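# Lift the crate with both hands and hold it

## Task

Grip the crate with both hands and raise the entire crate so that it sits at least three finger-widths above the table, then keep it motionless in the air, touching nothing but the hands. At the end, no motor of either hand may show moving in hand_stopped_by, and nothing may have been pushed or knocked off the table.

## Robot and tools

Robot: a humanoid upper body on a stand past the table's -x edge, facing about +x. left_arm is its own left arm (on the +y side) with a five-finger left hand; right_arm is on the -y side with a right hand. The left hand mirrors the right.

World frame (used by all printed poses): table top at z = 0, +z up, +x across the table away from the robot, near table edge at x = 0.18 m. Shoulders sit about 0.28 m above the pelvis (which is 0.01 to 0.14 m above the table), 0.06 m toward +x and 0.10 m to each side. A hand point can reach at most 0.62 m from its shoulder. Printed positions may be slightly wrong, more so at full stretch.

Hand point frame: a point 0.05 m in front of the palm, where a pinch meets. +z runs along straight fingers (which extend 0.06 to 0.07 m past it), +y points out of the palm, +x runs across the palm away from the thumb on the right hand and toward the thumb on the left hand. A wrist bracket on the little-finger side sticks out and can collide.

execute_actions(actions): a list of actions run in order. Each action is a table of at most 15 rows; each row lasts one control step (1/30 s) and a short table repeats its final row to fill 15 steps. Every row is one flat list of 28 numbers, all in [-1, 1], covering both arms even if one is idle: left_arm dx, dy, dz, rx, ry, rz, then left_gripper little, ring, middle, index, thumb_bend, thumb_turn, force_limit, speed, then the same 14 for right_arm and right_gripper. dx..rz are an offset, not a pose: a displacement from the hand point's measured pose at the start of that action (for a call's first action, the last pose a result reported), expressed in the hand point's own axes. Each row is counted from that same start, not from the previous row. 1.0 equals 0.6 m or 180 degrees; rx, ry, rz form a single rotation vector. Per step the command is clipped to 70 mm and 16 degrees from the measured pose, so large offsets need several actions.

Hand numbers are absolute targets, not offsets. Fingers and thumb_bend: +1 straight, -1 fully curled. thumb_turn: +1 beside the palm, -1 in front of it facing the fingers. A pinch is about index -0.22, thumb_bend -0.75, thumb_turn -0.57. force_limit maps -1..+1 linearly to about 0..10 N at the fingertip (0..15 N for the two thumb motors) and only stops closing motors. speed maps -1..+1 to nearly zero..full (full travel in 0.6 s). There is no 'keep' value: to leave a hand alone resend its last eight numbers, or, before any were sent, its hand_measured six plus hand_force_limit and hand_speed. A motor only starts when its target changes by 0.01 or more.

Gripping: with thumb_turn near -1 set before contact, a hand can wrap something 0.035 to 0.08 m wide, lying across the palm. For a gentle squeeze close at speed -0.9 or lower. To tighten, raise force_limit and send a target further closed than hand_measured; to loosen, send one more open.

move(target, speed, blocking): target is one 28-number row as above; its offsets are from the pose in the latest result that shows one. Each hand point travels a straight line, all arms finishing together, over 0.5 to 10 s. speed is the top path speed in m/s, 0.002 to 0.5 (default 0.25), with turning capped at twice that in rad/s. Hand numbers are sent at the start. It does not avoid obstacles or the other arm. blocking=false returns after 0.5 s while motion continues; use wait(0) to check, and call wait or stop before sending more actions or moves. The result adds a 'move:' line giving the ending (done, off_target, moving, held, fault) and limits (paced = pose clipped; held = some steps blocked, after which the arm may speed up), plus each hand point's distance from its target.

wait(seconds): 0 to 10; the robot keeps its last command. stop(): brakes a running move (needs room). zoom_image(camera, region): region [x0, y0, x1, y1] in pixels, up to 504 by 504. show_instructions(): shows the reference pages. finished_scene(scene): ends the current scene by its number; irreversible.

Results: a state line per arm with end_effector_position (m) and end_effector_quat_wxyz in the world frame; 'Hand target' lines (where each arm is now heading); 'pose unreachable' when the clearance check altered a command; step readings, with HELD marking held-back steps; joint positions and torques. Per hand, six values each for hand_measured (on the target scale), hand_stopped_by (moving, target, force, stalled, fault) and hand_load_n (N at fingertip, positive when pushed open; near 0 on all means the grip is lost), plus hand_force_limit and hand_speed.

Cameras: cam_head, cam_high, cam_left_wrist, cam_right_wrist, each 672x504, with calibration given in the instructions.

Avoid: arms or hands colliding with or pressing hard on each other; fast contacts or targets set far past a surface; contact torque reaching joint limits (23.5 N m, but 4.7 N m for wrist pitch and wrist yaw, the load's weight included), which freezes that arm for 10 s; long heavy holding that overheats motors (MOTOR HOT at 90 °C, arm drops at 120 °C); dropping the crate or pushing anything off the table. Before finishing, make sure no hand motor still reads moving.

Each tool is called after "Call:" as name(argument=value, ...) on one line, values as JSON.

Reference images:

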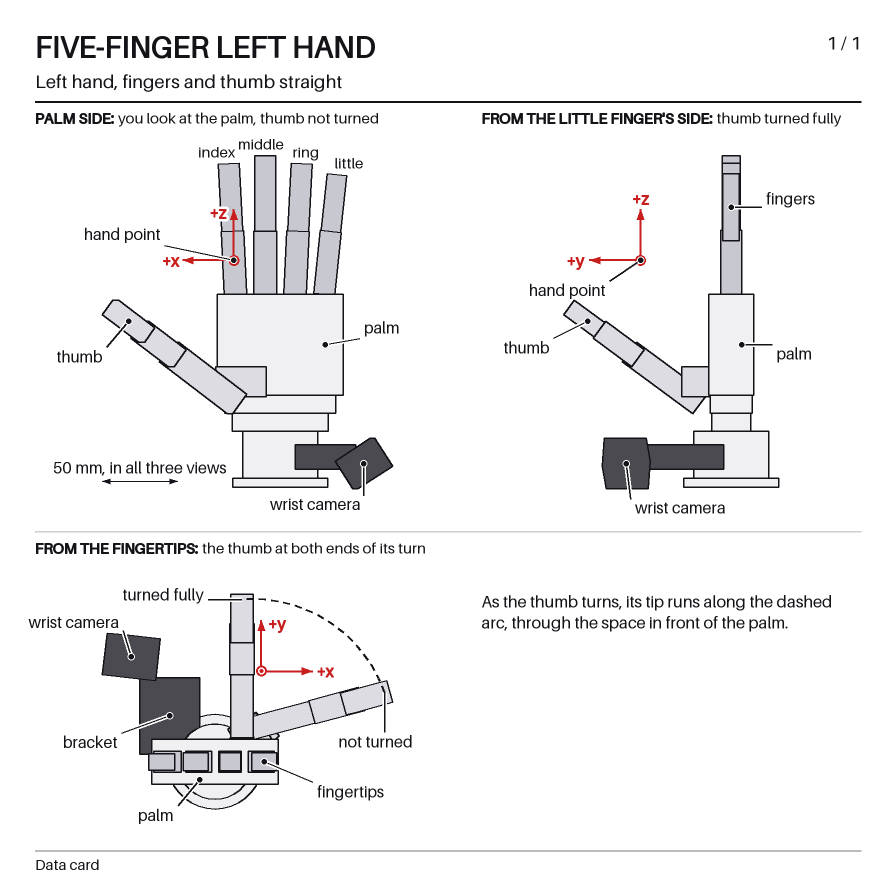

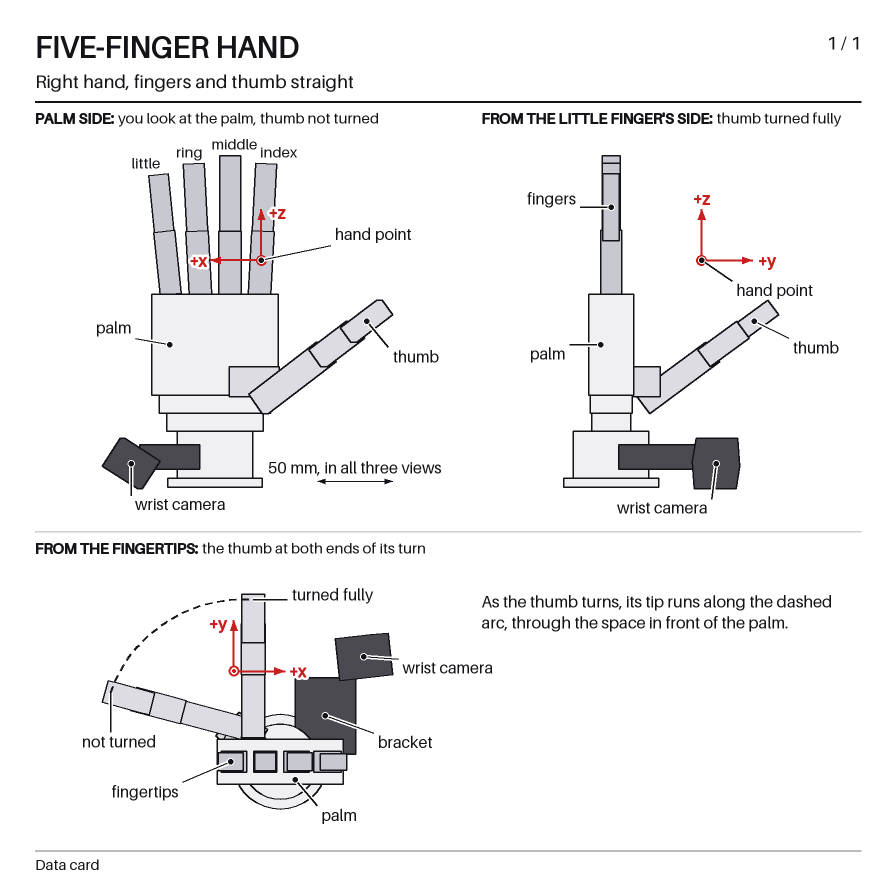

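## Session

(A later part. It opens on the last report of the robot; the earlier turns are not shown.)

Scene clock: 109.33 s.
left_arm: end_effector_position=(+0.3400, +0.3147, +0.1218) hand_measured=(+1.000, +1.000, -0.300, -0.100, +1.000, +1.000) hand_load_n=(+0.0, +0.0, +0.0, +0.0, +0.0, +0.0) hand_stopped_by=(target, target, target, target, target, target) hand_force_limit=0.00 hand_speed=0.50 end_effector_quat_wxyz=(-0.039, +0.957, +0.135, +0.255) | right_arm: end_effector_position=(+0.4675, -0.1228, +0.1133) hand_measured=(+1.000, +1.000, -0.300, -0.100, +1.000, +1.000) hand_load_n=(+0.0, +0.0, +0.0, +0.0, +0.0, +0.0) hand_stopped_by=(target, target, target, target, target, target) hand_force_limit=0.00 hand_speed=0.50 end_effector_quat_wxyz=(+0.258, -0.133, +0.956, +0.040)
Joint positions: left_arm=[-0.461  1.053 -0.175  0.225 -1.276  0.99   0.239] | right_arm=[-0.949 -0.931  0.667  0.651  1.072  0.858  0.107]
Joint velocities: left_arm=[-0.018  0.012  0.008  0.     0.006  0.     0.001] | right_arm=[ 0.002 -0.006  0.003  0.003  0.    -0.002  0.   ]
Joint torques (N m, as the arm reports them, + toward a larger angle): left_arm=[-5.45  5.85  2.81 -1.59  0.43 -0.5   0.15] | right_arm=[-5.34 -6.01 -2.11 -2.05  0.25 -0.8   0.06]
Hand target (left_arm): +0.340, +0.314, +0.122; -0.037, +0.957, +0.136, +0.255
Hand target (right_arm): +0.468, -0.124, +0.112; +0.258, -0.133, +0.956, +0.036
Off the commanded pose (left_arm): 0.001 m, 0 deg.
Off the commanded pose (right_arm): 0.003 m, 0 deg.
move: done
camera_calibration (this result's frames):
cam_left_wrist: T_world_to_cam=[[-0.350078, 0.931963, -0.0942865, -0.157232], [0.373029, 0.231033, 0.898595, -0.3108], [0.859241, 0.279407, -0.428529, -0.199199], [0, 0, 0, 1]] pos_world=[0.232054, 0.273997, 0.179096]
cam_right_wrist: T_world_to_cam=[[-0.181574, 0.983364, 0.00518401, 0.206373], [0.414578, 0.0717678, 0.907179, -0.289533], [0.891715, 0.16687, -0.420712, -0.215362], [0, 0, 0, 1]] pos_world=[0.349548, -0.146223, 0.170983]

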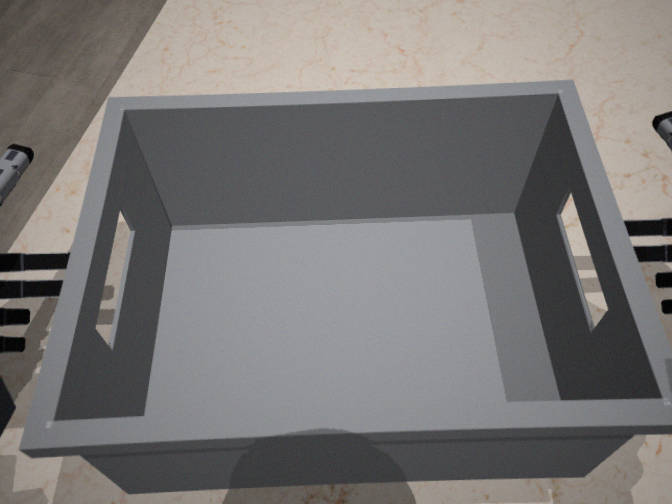

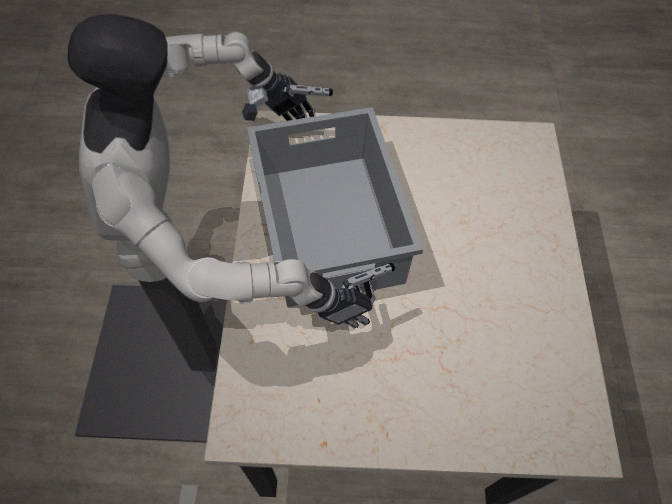

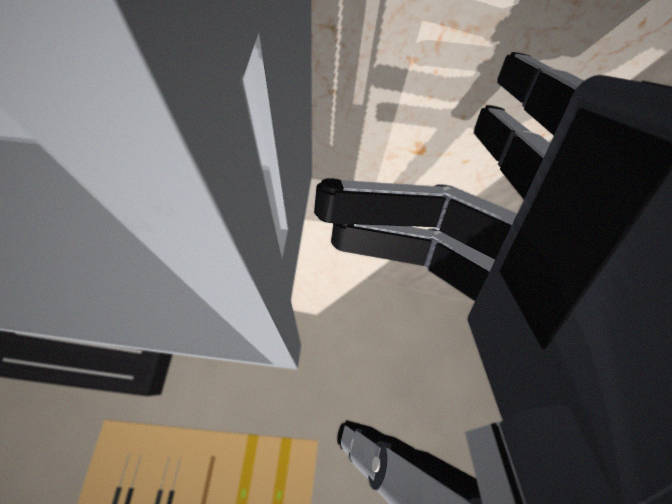

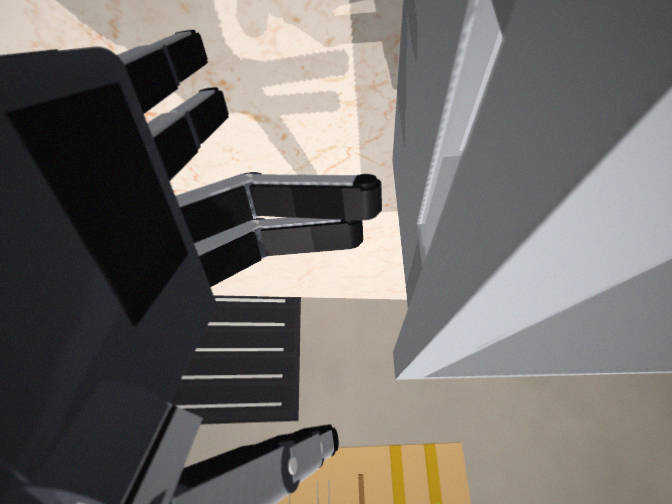

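Call:
zoom_image(camera="cam_right_wrist", region=[330, 0, 590, 400])

Call:
zoom_image(camera="cam_left_wrist", region=[110, 0, 370, 400])

Call:
zoom_image(camera="cam_high", region=[310, 240, 430, 330])

Region (330, 0, 590, 400) of cam_right_wrist's 672x504 image, scaled by 1.260, with more detail than that image has; it fills the left 328 columns of this view, and the rest is white.

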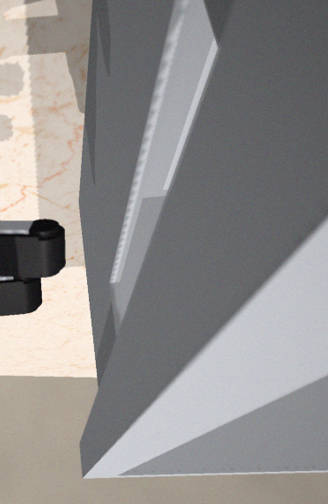

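Region (110, 0, 370, 400) of cam_left_wrist's 672x504 image, scaled by 1.260, with more detail than that image has; it fills the left 328 columns of this view, and the rest is white.

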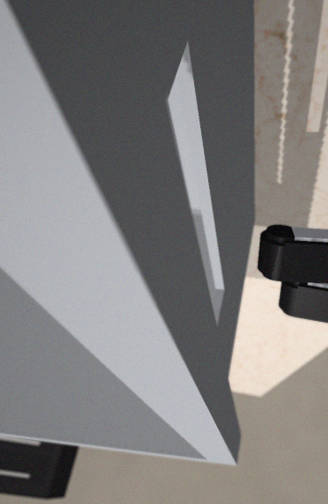

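Region (310, 240, 430, 330) of cam_high's 672x504 image, scaled by 4.200, with more detail than that image has; it fills the top 378 rows of this view, and the rest is white.

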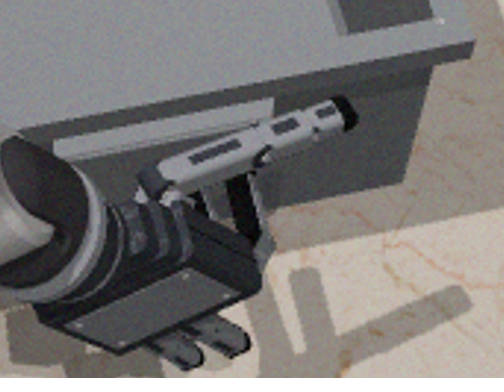

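Call:
zoom_image(camera="cam_head", region=[520, 150, 672, 350])

Call:
zoom_image(camera="cam_head", region=[0, 170, 152, 370])

Region (520, 150, 672, 350) of cam_head's 672x504 image, scaled by 2.520, with more detail than that image has; it fills the left 383 columns of this view, and the rest is white.

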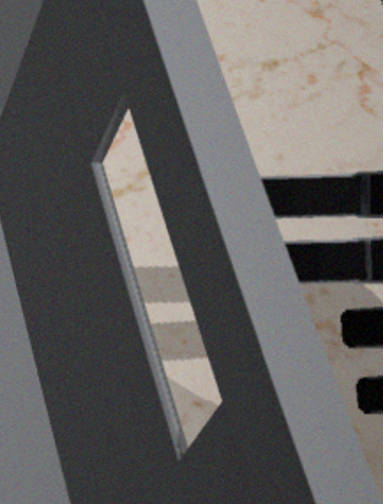

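Region (0, 170, 152, 370) of cam_head's 672x504 image, scaled by 2.520, with more detail than that image has; it fills the left 383 columns of this view, and the rest is white.

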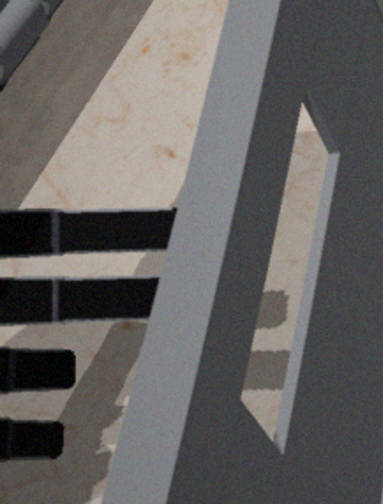

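Call:
move(target=[0,0.05,0,0,0,0, 1,1,-0.3,-0.1,1,1,0,0.5, 0,0.065,0,0,0,0, 1,1,-0.3,-0.1,1,1,0,0.5], speed=0.03)

Scene clock: 114.03 s.
left_arm: end_effector_position=(+0.3474, +0.2868, +0.1193) hand_measured=(+1.000, +1.000, -0.300, -0.100, +1.000, +1.000) hand_load_n=(+0.0, +0.0, +0.0, +0.0, +0.0, +0.0) hand_stopped_by=(target, target, target, target, target, target) hand_force_limit=0.00 hand_speed=0.50 end_effector_quat_wxyz=(-0.040, +0.957, +0.138, +0.253) | right_arm: end_effector_position=(+0.4586, -0.0856, +0.1142) hand_measured=(+1.000, +1.000, -0.300, -0.100, +1.000, +1.000) hand_load_n=(+0.0, +0.0, +0.0, +0.0, +0.0, +0.0) hand_stopped_by=(target, target, target, target, target, target) hand_force_limit=0.00 hand_speed=0.50 end_effector_quat_wxyz=(+0.261, -0.134, +0.955, +0.038)
Joint positions: left_arm=[-0.472  0.968 -0.157  0.139 -1.362  1.032  0.444] | right_arm=[-0.9   -0.88   0.593  0.466  1.19   0.935 -0.154]
Joint velocities: left_arm=[0.011 0.009 0.002 0.008 0.012 0.    0.001] | right_arm=[ 0.    -0.003  0.     0.002  0.018  0.    -0.001]
Joint torques (N m, as the arm reports them, + toward a larger angle): left_arm=[-5.97  5.3   2.7  -1.76  0.39 -0.47  0.18] | right_arm=[-4.98 -5.53 -2.43 -2.16  0.58 -0.51 -0.11]
Hand target (left_arm): +0.348, +0.285, +0.121; -0.038, +0.957, +0.138, +0.254
Hand target (right_arm): +0.458, -0.085, +0.114; +0.260, -0.133, +0.956, +0.040
Off the commanded pose (left_arm): 0.003 m, 0 deg.
Off the commanded pose (right_arm): 0.002 m, 0 deg.
move: done
camera_calibration (this result's frames):
cam_left_wrist: T_world_to_cam=[[-0.355236, 0.930234, -0.0920469, -0.126774], [0.376866, 0.232634, 0.896579, -0.30638], [0.855441, 0.283808, -0.433213, -0.198266], [0, 0, 0, 1]] pos_world=[0.240034, 0.245473, 0.177133]
cam_right_wrist: T_world_to_cam=[[-0.184093, 0.982909, -0.000534574, 0.16994], [0.40837, 0.0769801, 0.909565, -0.286271], [0.89406, 0.167226, -0.415562, -0.21492], [0, 0, 0, 1]] pos_world=[0.340341, -0.109058, 0.17116]

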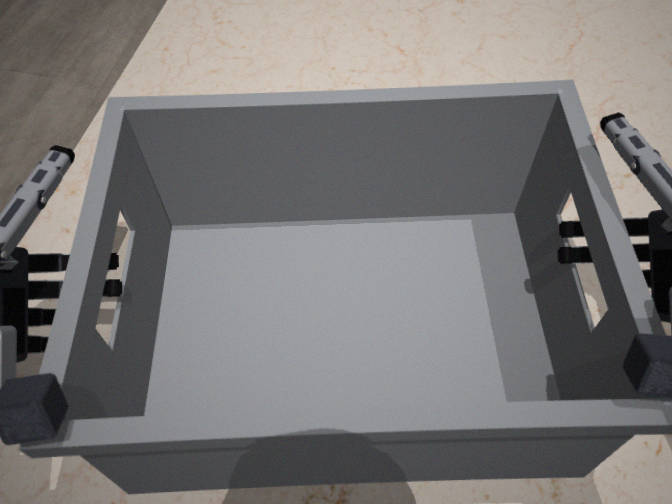

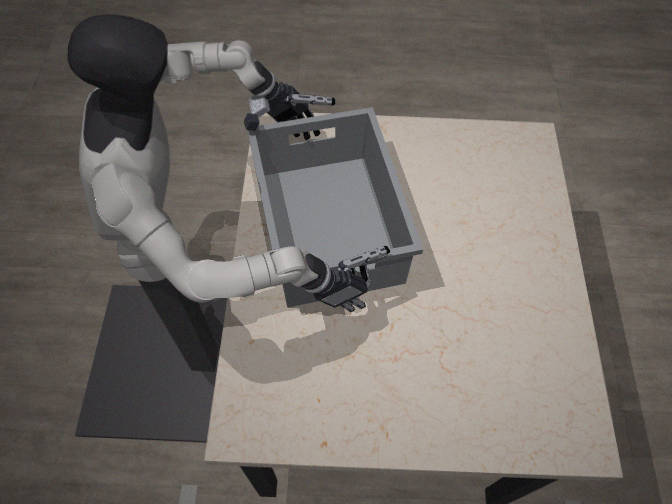

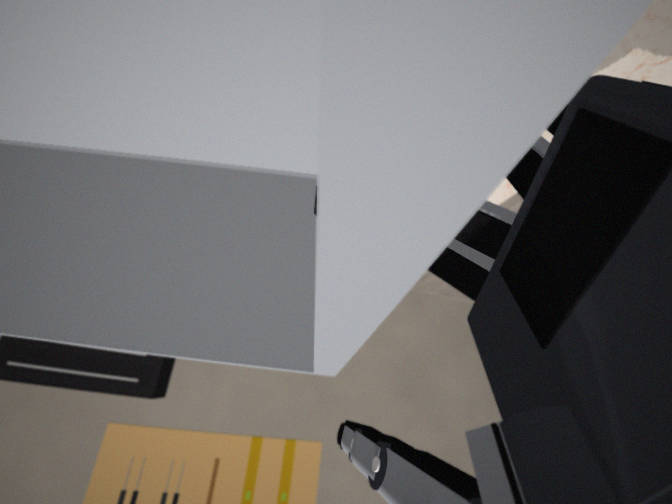

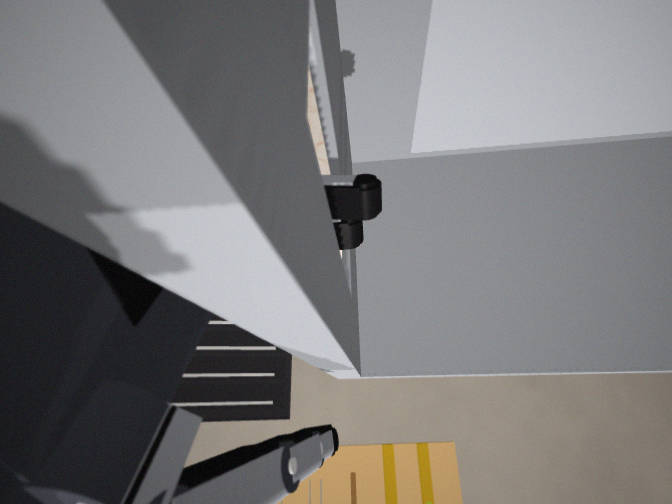

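Call:
zoom_image(camera="cam_head", region=[520, 150, 672, 350])

Call:
zoom_image(camera="cam_head", region=[0, 170, 152, 370])

Call:
zoom_image(camera="cam_head", region=[0, 340, 152, 480])

Region (520, 150, 672, 350) of cam_head's 672x504 image, scaled by 2.520, with more detail than that image has; it fills the left 383 columns of this view, and the rest is white.

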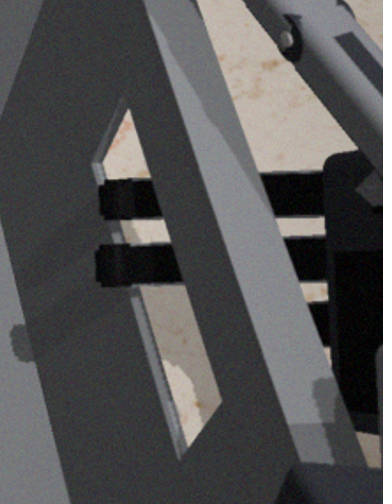

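Region (0, 170, 152, 370) of cam_head's 672x504 image, scaled by 2.520, with more detail than that image has; it fills the left 383 columns of this view, and the rest is white.

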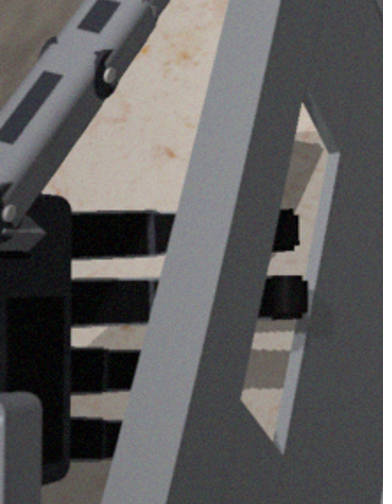

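Region (0, 340, 152, 480) of cam_head's 672x504 image, scaled by 3.316, with more detail than that image has; it fills the top 464 rows of this view, and the rest is white.

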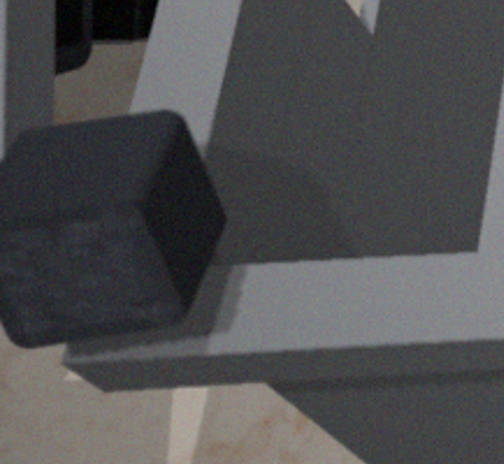

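Call:
move(target=[-0.0059,0.0367,-0.0131,0,0,0, 1,1,-0.3,-0.1,1,1,0,0.5, 0.0272,0.0317,-0.0195,0,0,0, 1,1,-0.3,-0.1,1,1,0,0.5], speed=0.03)

Scene clock: 119.00 s.
left_arm: end_effector_position=(+0.3476, +0.2642, +0.1235) hand_measured=(+1.000, +1.000, -0.300, -0.100, +1.000, +1.000) hand_load_n=(+0.0, +0.0, +0.0, +0.0, +0.0, +0.0) hand_stopped_by=(target, target, target, target, target, target) hand_force_limit=0.00 hand_speed=0.50 end_effector_quat_wxyz=(-0.041, +0.957, +0.139, +0.252) | right_arm: end_effector_position=(+0.4347, -0.0713, +0.1155) hand_measured=(+1.000, +1.000, -0.300, -0.100, +1.000, +1.000) hand_load_n=(+0.0, +0.0, +0.0, +0.0, +0.0, +0.0) hand_stopped_by=(target, target, target, target, target, target) hand_force_limit=0.00 hand_speed=0.50 end_effector_quat_wxyz=(+0.263, -0.136, +0.954, +0.038)
Joint positions: left_arm=[-0.456  0.916 -0.129  0.037 -1.476  1.059  0.639] | right_arm=[-0.772 -0.897  0.509  0.236  1.319  0.972 -0.366]
Joint velocities: left_arm=[-0.003 -0.003  0.003  0.017 -0.011  0.     0.004] | right_arm=[-0.012  0.    -0.02  -0.003  0.003  0.    -0.003]
Joint torques (N m, as the arm reports them, + toward a larger angle): left_arm=[-5.44  4.92  2.55 -1.85  0.38 -0.46  0.17] | right_arm=[-4.72 -5.75 -2.41 -2.13  0.57 -0.6  -0.11]
Hand target (left_arm): +0.347, +0.263, +0.123; -0.039, +0.957, +0.140, +0.251
Hand target (right_arm): +0.434, -0.072, +0.116; +0.262, -0.135, +0.955, +0.038
Off the commanded pose (left_arm): 0.001 m, 0 deg.
Off the commanded pose (right_arm): 0.002 m, 0 deg.
move: done
camera_calibration (this result's frames):
cam_left_wrist: T_world_to_cam=[[-0.359158, 0.928802, -0.091277, -0.103741], [0.377365, 0.233978, 0.896019, -0.305454], [0.853581, 0.287368, -0.434533, -0.190303], [0, 0, 0, 1]] pos_world=[0.240447, 0.222512, 0.18153]
cam_right_wrist: T_world_to_cam=[[-0.187676, 0.982229, -0.00193774, 0.153168], [0.40522, 0.0792229, 0.91078, -0.277395], [0.894748, 0.170147, -0.412887, -0.195735], [0, 0, 0, 1]] pos_world=[0.316286, -0.0951665, 0.172126]

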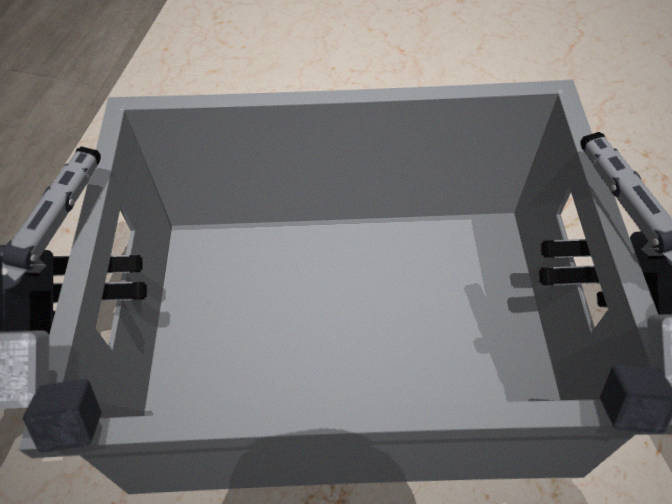

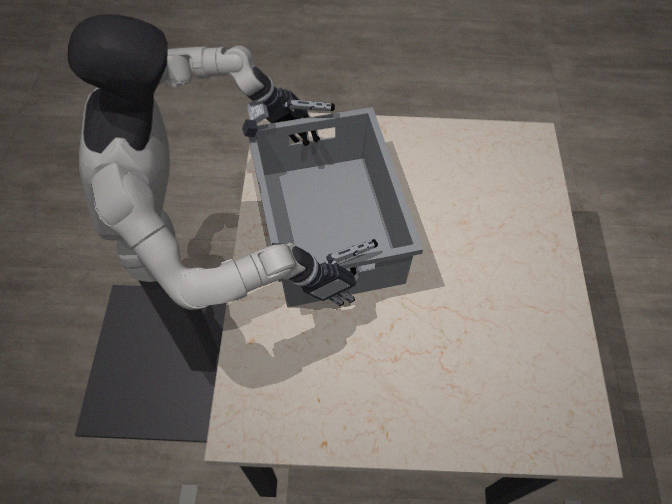

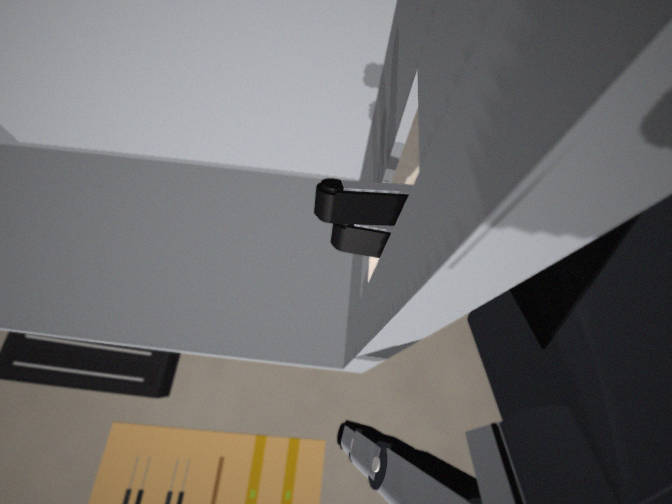

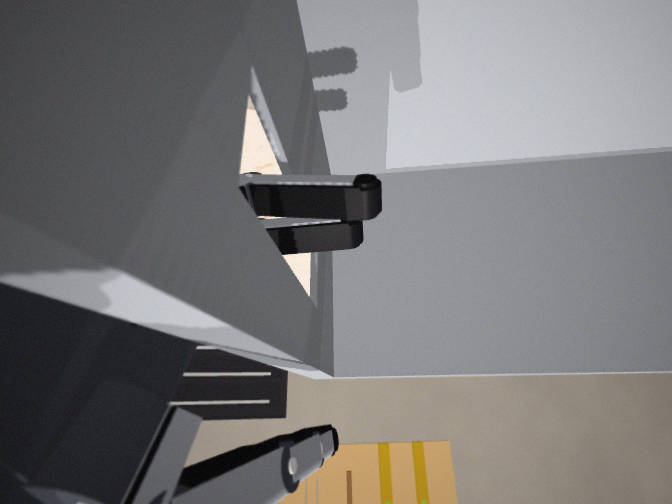

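Call:
move(target=[0.0042,0.0083,-0.0072,0,0,0, 1,1,-0.3,-0.1,1,-1,0,0.5, -0.0042,0,-0.0072,0,0,0, 1,1,-0.3,-0.1,1,-1,0,0.5], speed=0.03)

Scene clock: 126.13 s.
left_arm: end_effector_position=(+0.3484, +0.2608, +0.1271) hand_measured=(+1.000, +1.000, -0.300, -0.100, +1.000, -1.000) hand_load_n=(+0.0, +0.0, +0.0, +0.0, +0.0, +0.0) hand_stopped_by=(target, target, target, target, target, target) hand_force_limit=0.00 hand_speed=0.50 end_effector_quat_wxyz=(-0.043, +0.957, +0.141, +0.250) | right_arm: end_effector_position=(+0.4342, -0.0718, +0.1190) hand_measured=(+1.000, +1.000, -0.300, -0.100, +1.000, -1.000) hand_load_n=(+0.0, +0.0, +0.0, +0.0, +0.0, +0.0) hand_stopped_by=(target, target, target, target, target, target) hand_force_limit=0.00 hand_speed=0.50 end_effector_quat_wxyz=(+0.262, -0.137, +0.955, +0.037)
Joint positions: left_arm=[-0.466  0.911 -0.125  0.022 -1.519  1.072  0.696] | right_arm=[-0.773 -0.903  0.494  0.222  1.332  0.992 -0.38 ]
Joint velocities: left_arm=[-0.014 -0.011 -0.011  0.    -0.002  0.     0.   ] | right_arm=[ 0.023  0.003 -0.015  0.     0.     0.     0.   ]
Joint torques (N m, as the arm reports them, + toward a larger angle): left_arm=[-5.91  4.8   2.48 -1.85  0.33 -0.45  0.16] | right_arm=[-4.52 -5.41 -2.41 -2.13  0.05 -0.56 -0.06]
Hand target (left_arm): +0.349, +0.259, +0.128; -0.040, +0.957, +0.140, +0.251
Hand target (right_arm): +0.435, -0.071, +0.120; +0.263, -0.136, +0.954, +0.038
Off the commanded pose (left_arm): 0.002 m, 0 deg.
Off the commanded pose (right_arm): 0.002 m, 0 deg.
move: done
camera_calibration (this result's frames):
cam_left_wrist: T_world_to_cam=[[-0.362545, 0.927858, -0.0874075, -0.0990183], [0.379933, 0.232788, 0.895244, -0.308613], [0.851006, 0.291357, -0.43692, -0.188268], [0, 0, 0, 1]] pos_world=[0.24157, 0.218569, 0.185371]
cam_right_wrist: T_world_to_cam=[[-0.187518, 0.982254, -0.00365109, 0.153708], [0.406676, 0.0810192, 0.909973, -0.280732], [0.894121, 0.169152, -0.414651, -0.193366], [0, 0, 0, 1]] pos_world=[0.315883, -0.0955278, 0.17584]

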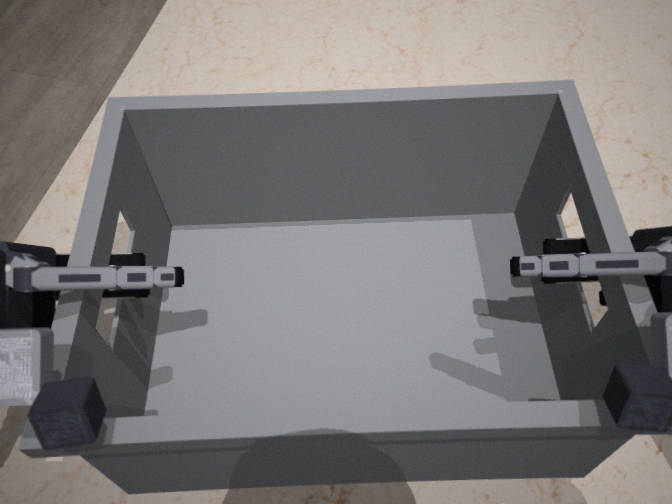

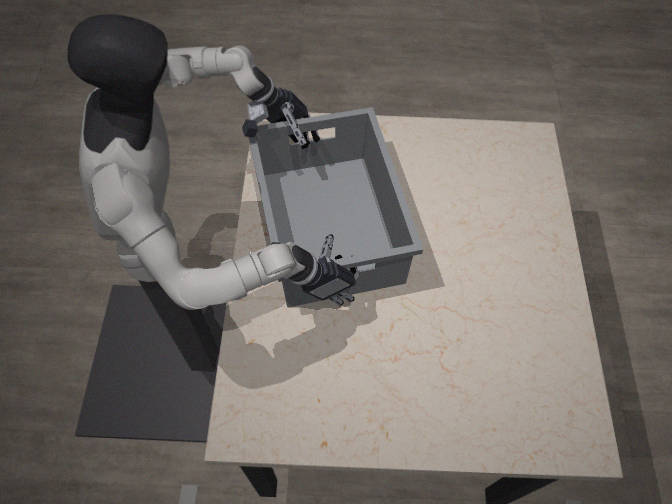

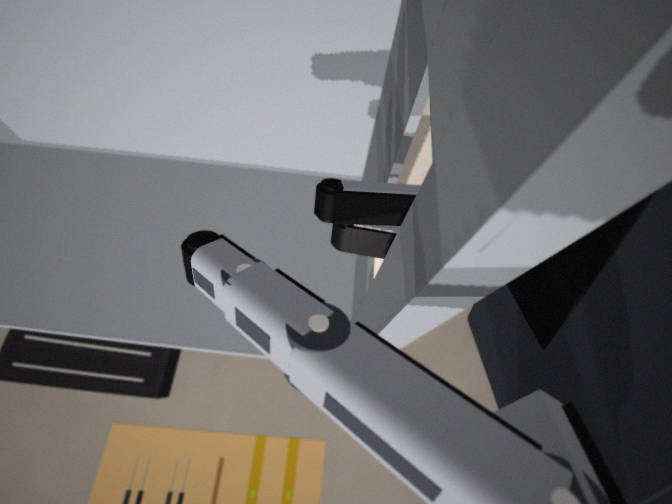

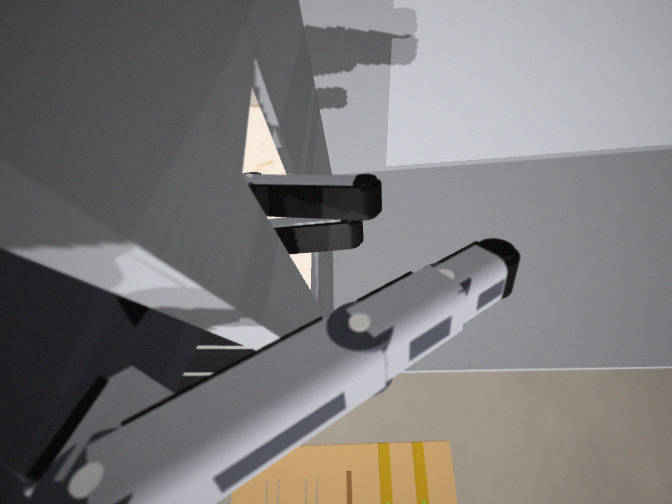

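Call:
execute_actions(actions=[[[0,0,0,0,0,0, 1,1,-0.9,-0.8,1,-1,-0.3,-0.5, 0,0,0,0,0,0, 1,1,-0.9,-0.8,1,-1,-0.3,-0.5]],[[0,0,0,0,0,0, 1,1,-0.9,-0.8,1,-1,-0.3,-0.5, 0,0,0,0,0,0, 1,1,-0.9,-0.8,1,-1,-0.3,-0.5]]])

Scene clock: 128.00 s.
left_arm: end_effector_position=(+0.3485, +0.2420, +0.1281) hand_measured=(+1.000, +1.000, -0.900, -0.800, +1.000, -1.000) hand_load_n=(+0.0, +0.0, +0.0, +1.5, +0.0, +0.0) hand_stopped_by=(target, target, target, moving, target, target) hand_force_limit=-0.30 hand_speed=-0.50 end_effector_quat_wxyz=(-0.000, +0.958, +0.142, +0.248) | right_arm: end_effector_position=(+0.4291, -0.0709, +0.1133) hand_measured=(+1.000, +1.000, -0.900, -0.800, +1.000, -1.000) hand_load_n=(+0.0, +0.0, +0.0, +0.5, +0.0, +0.0) hand_stopped_by=(target, target, target, moving, target, target) hand_force_limit=-0.30 hand_speed=-0.50 end_effector_quat_wxyz=(+0.253, -0.139, +0.957, +0.037)
Joint positions: left_arm=[-0.461  0.905 -0.138  0.02  -1.569  1.055  0.665] | right_arm=[-0.765 -0.897  0.501  0.222  1.332  0.997 -0.38 ]
Joint velocities: left_arm=[-0.009  0.028 -0.043  0.005 -0.051 -0.028  0.   ] | right_arm=[-0.017  0.005 -0.002  0.009  0.005  0.     0.   ]
Joint torques (N m, as the arm reports them, + toward a larger angle): left_arm=[-7.67  6.09  3.88 -2.51  0.35 -1.32 -0.18] | right_arm=[-5.1  -6.22 -2.87 -2.56  0.27 -0.78  0.  ]
Hand target (left_arm): +0.340, +0.260, +0.118; -0.043, +0.961, +0.139, +0.234
Hand target (right_arm): +0.433, -0.072, +0.117; +0.259, -0.137, +0.955, +0.036
Off the commanded pose (left_arm): 0.022 m, 5 deg.
Off the commanded pose (right_arm): 0.006 m, 1 deg.
Step readings (end_effector_position; steps 1 to 15: 1st action; 16 to 30: 2nd action):
0: left_arm (+0.3484, +0.2608, +0.1271) | right_arm (+0.4342, -0.0718, +0.1190)
1: left_arm (+0.3484, +0.2608, +0.1271) | right_arm (+0.4342, -0.0718, +0.1190)
2: left_arm (+0.3484, +0.2608, +0.1271) | right_arm (+0.4342, -0.0718, +0.1190)
4: left_arm (+0.3482, +0.2609, +0.1268) | right_arm (+0.4342, -0.0718, +0.1190)
8: left_arm (+0.3451, +0.2610, +0.1231) | right_arm (+0.4342, -0.0718, +0.1190)
15: left_arm (+0.3399, +0.2595, +0.1170) | right_arm (+0.4329, -0.0721, +0.1174)
16: left_arm (+0.3392, +0.2590, +0.1161) | right_arm (+0.4324, -0.0722, +0.1167)
17: left_arm (+0.3432, +0.2521, +0.1213) | right_arm (+0.4318, -0.0722, +0.1161)
19: left_arm (+0.3513, +0.2443, +0.1310) | right_arm (+0.4313, -0.0723, +0.1155)
23: left_arm (+0.3486, +0.2440, +0.1279) | right_arm (+0.4304, -0.0711, +0.1148)
30: end_effector_position above
camera_calibration (this result's frames):
cam_left_wrist: T_world_to_cam=[[-0.344062, 0.924112, -0.16625, -0.0768702], [0.378558, 0.298557, 0.876104, -0.318227], [0.859253, 0.238499, -0.452552, -0.170543], [0, 0, 0, 1]] pos_world=[0.240558, 0.20672, 0.188841]
cam_right_wrist: T_world_to_cam=[[-0.193103, 0.981174, -0.00307148, 0.15407], [0.422299, 0.0859366, 0.902374, -0.279068], [0.885649, 0.172954, -0.430943, -0.185546], [0, 0, 0, 1]] pos_world=[0.31193, -0.0950962, 0.172337]

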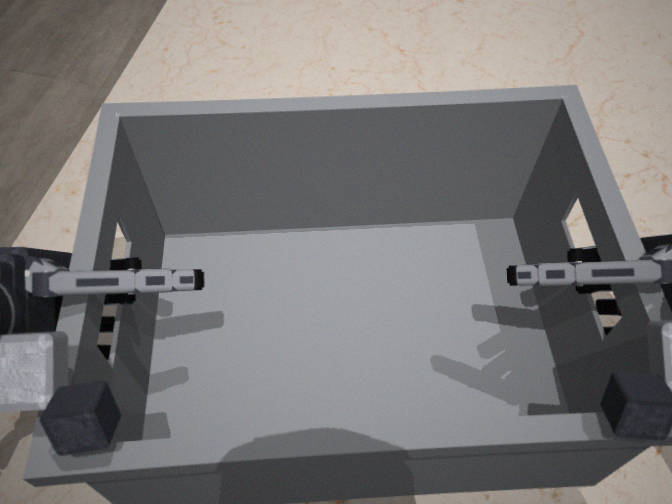

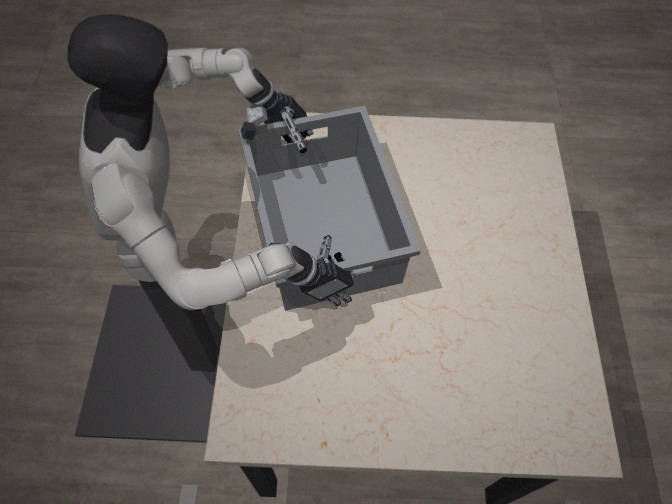

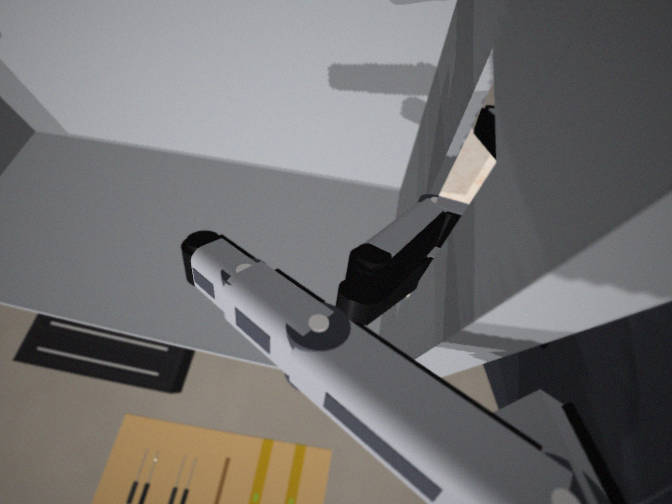

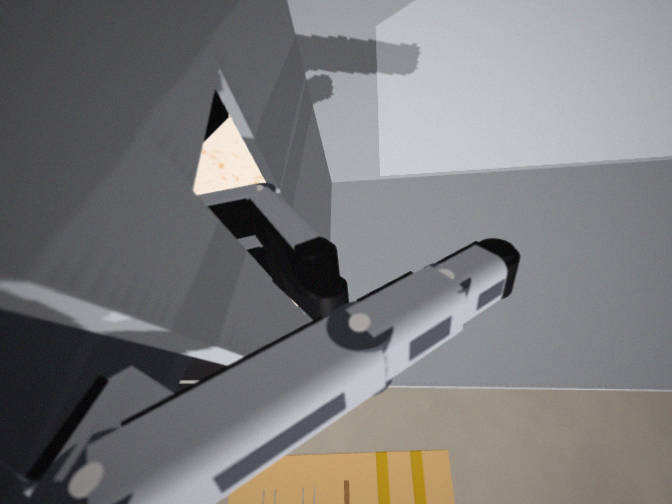

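Call:
wait(seconds=0.3)

Scene clock: 130.10 s.
left_arm: end_effector_position=(+0.3480, +0.2422, +0.1276) hand_measured=(+1.000, +1.000, -0.900, -0.800, +1.000, -1.000) hand_load_n=(+0.0, +0.0, +0.0, +1.5, +0.0, +0.0) hand_stopped_by=(target, target, target, target, target, target) hand_force_limit=-0.30 hand_speed=-0.50 end_effector_quat_wxyz=(-0.001, +0.959, +0.141, +0.247) | right_arm: end_effector_position=(+0.4291, -0.0709, +0.1133) hand_measured=(+1.000, +1.000, -0.900, -0.800, +1.000, -1.000) hand_load_n=(+0.0, +0.0, +0.0, +0.5, +0.0, +0.0) hand_stopped_by=(target, target, target, target, target, target) hand_force_limit=-0.30 hand_speed=-0.50 end_effector_quat_wxyz=(+0.253, -0.139, +0.957, +0.038)
Joint positions: left_arm=[-0.461  0.907 -0.141  0.02  -1.569  1.054  0.665] | right_arm=[-0.765 -0.897  0.501  0.222  1.332  0.997 -0.38 ]
Joint velocities: left_arm=[ 0.003  0.002 -0.003 -0.008 -0.009  0.     0.   ] | right_arm=[ 0.003  0.011  0.012 -0.002  0.     0.     0.   ]
Joint torques (N m, as the arm reports them, + toward a larger angle): left_arm=[-7.58  6.06  3.85 -2.42  0.34 -1.27 -0.07] | right_arm=[-5.12 -5.83 -2.96 -2.16  0.79 -0.86  0.06]
Hand target (left_arm): +0.340, +0.260, +0.118; -0.043, +0.961, +0.139, +0.234
Hand target (right_arm): +0.433, -0.072, +0.117; +0.259, -0.137, +0.955, +0.036
Off the commanded pose (left_arm): 0.022 m, 5 deg.
Off the commanded pose (right_arm): 0.006 m, 1 deg.
wait: 0.30 s; at rest from the start
camera_calibration (this result's frames):
cam_left_wrist: T_world_to_cam=[[-0.343197, 0.924929, -0.163469, -0.0781236], [0.381044, 0.296179, 0.875833, -0.317812], [0.858499, 0.238295, -0.454087, -0.169868], [0, 0, 0, 1]] pos_world=[0.24012, 0.206867, 0.188445]
cam_right_wrist: T_world_to_cam=[[-0.19319, 0.981157, -0.00291706, 0.154057], [0.422331, 0.0858396, 0.902368, -0.279093], [0.885615, 0.173096, -0.430956, -0.185508], [0, 0, 0, 1]] pos_world=[0.31192, -0.0950858, 0.172348]

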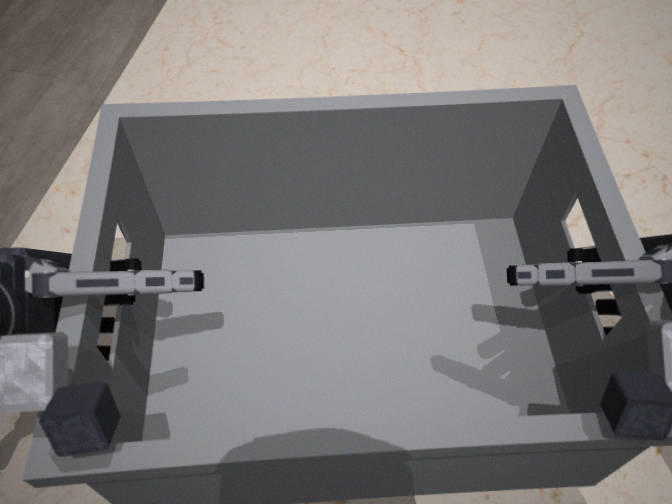

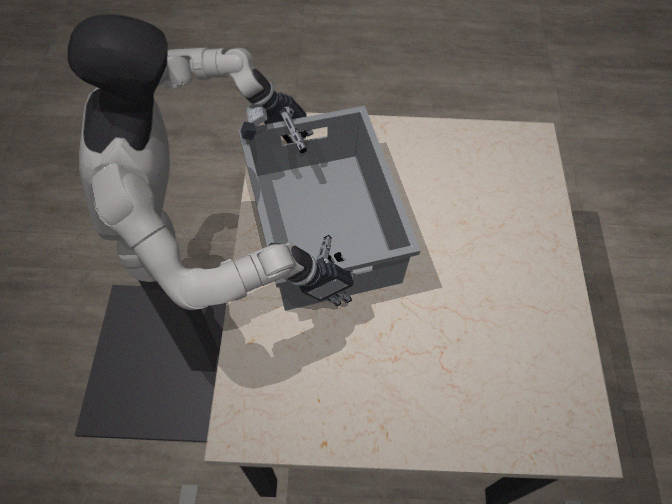

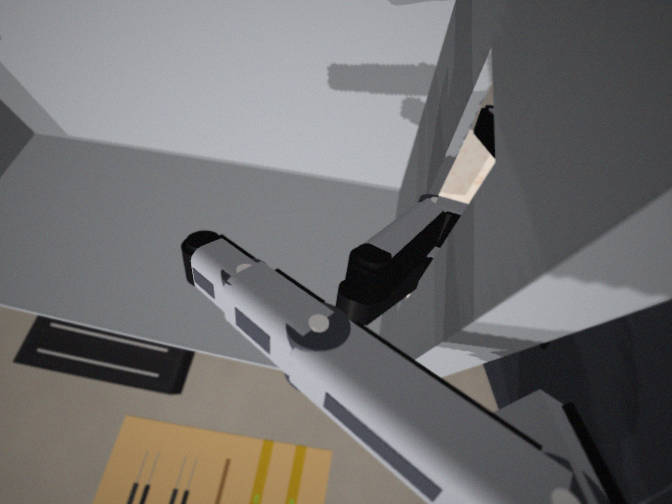

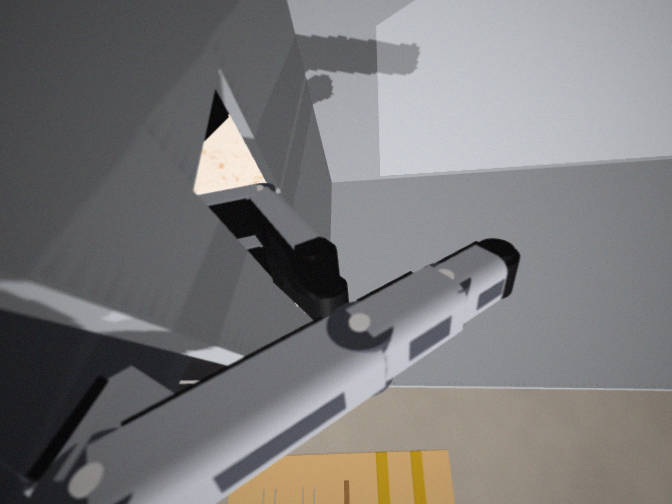

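Call:
move(target=[0,0,0,0,0,0, 1,1,-1,-1,-0.6,-1,-0.3,-0.4, 0,0,0,0,0,0, 1,1,-1,-1,-0.6,-1,-0.3,-0.4], speed=0.03)

Scene clock: 138.30 s.
left_arm: end_effector_position=(+0.3585, +0.2350, +0.1410) hand_measured=(+1.000, +1.000, -1.000, -1.000, +0.064, -1.000) hand_load_n=(+0.0, +0.0, -0.5, +1.5, +5.5, +1.5) hand_stopped_by=(target, target, target, target, force, target) hand_force_limit=-0.30 hand_speed=-0.40 end_effector_quat_wxyz=(+0.024, +0.952, +0.148, +0.267) | right_arm: end_effector_position=(+0.4274, -0.0771, +0.1091) hand_measured=(+1.000, +1.000, -1.000, -1.000, +0.064, -1.000) hand_load_n=(+0.0, +0.0, -0.5, +0.0, +5.5, +1.5) hand_stopped_by=(target, target, target, target, force, target) hand_force_limit=-0.30 hand_speed=-0.40 end_effector_quat_wxyz=(+0.247, -0.138, +0.959, +0.029)
Joint positions: left_arm=[-0.498  1.008 -0.281  0.016 -1.687  0.897  0.625] | right_arm=[-0.753 -0.894  0.485  0.226  1.313  1.016 -0.381]
Joint velocities: left_arm=[-0.184  0.046  0.021 -0.048 -0.038 -0.108 -0.043] | right_arm=[ 0.006 -0.028  0.006  0.029  0.003  0.    -0.025]
Joint torques (N m, as the arm reports them, + toward a larger angle): left_arm=[-6.74  5.21  3.65 -2.26 -0.07 -0.91 -0.6 ] | right_arm=[-5.02 -4.38 -2.67 -2.97  0.36 -0.78  0.23]
Hand target (left_arm): +0.348, +0.244, +0.129; -0.004, +0.958, +0.141, +0.249
Hand target (right_arm): +0.429, -0.071, +0.113; +0.253, -0.139, +0.957, +0.037
Off the commanded pose (left_arm): 0.018 m, 4 deg.
Off the commanded pose (right_arm): 0.008 m, 1 deg.
move: moving (left_arm, right_arm; no rest 5 s after the path's end)
camera_calibration (this result's frames):
cam_left_wrist: T_world_to_cam=[[-0.335619, 0.915234, -0.222951, -0.0577419], [0.338592, 0.338069, 0.878103, -0.326377], [0.879042, 0.219219, -0.423353, -0.178277], [0, 0, 0, 1]] pos_world=[0.247842, 0.202267, 0.198245]
cam_right_wrist: T_world_to_cam=[[-0.186031, 0.982362, -0.0189, 0.158581], [0.431582, 0.0989799, 0.896627, -0.276321], [0.882683, 0.158644, -0.442384, -0.18345], [0, 0, 0, 1]] pos_world=[0.310684, -0.0993306, 0.169599]

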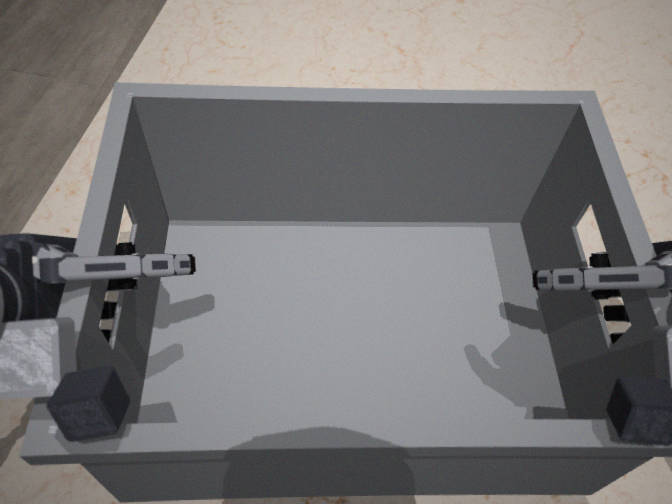

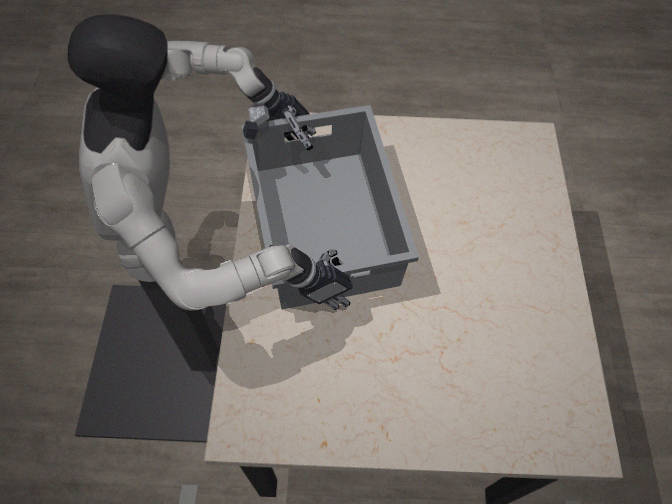

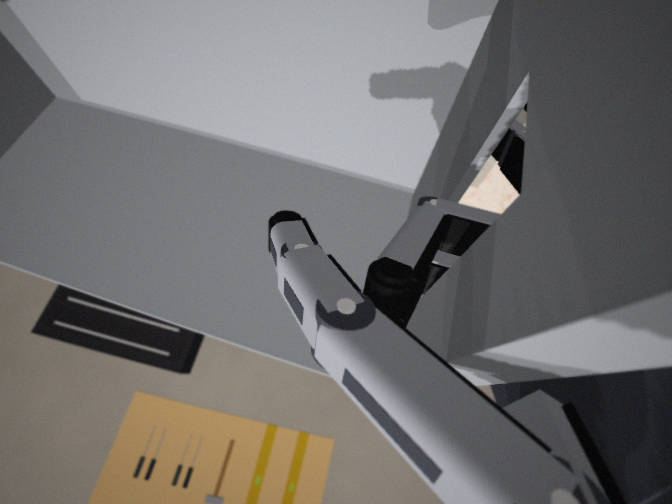

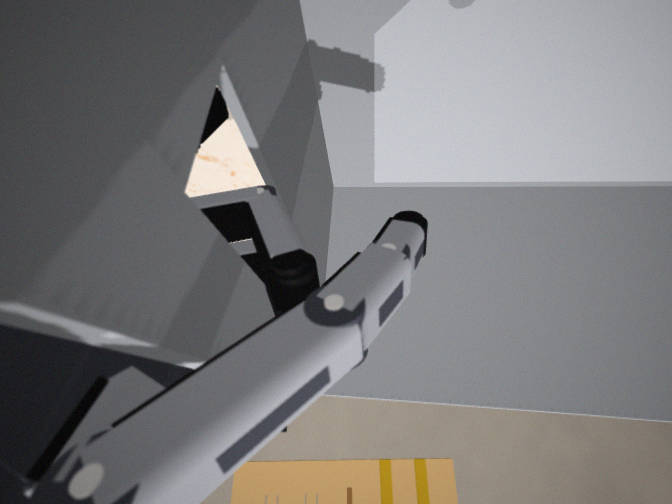

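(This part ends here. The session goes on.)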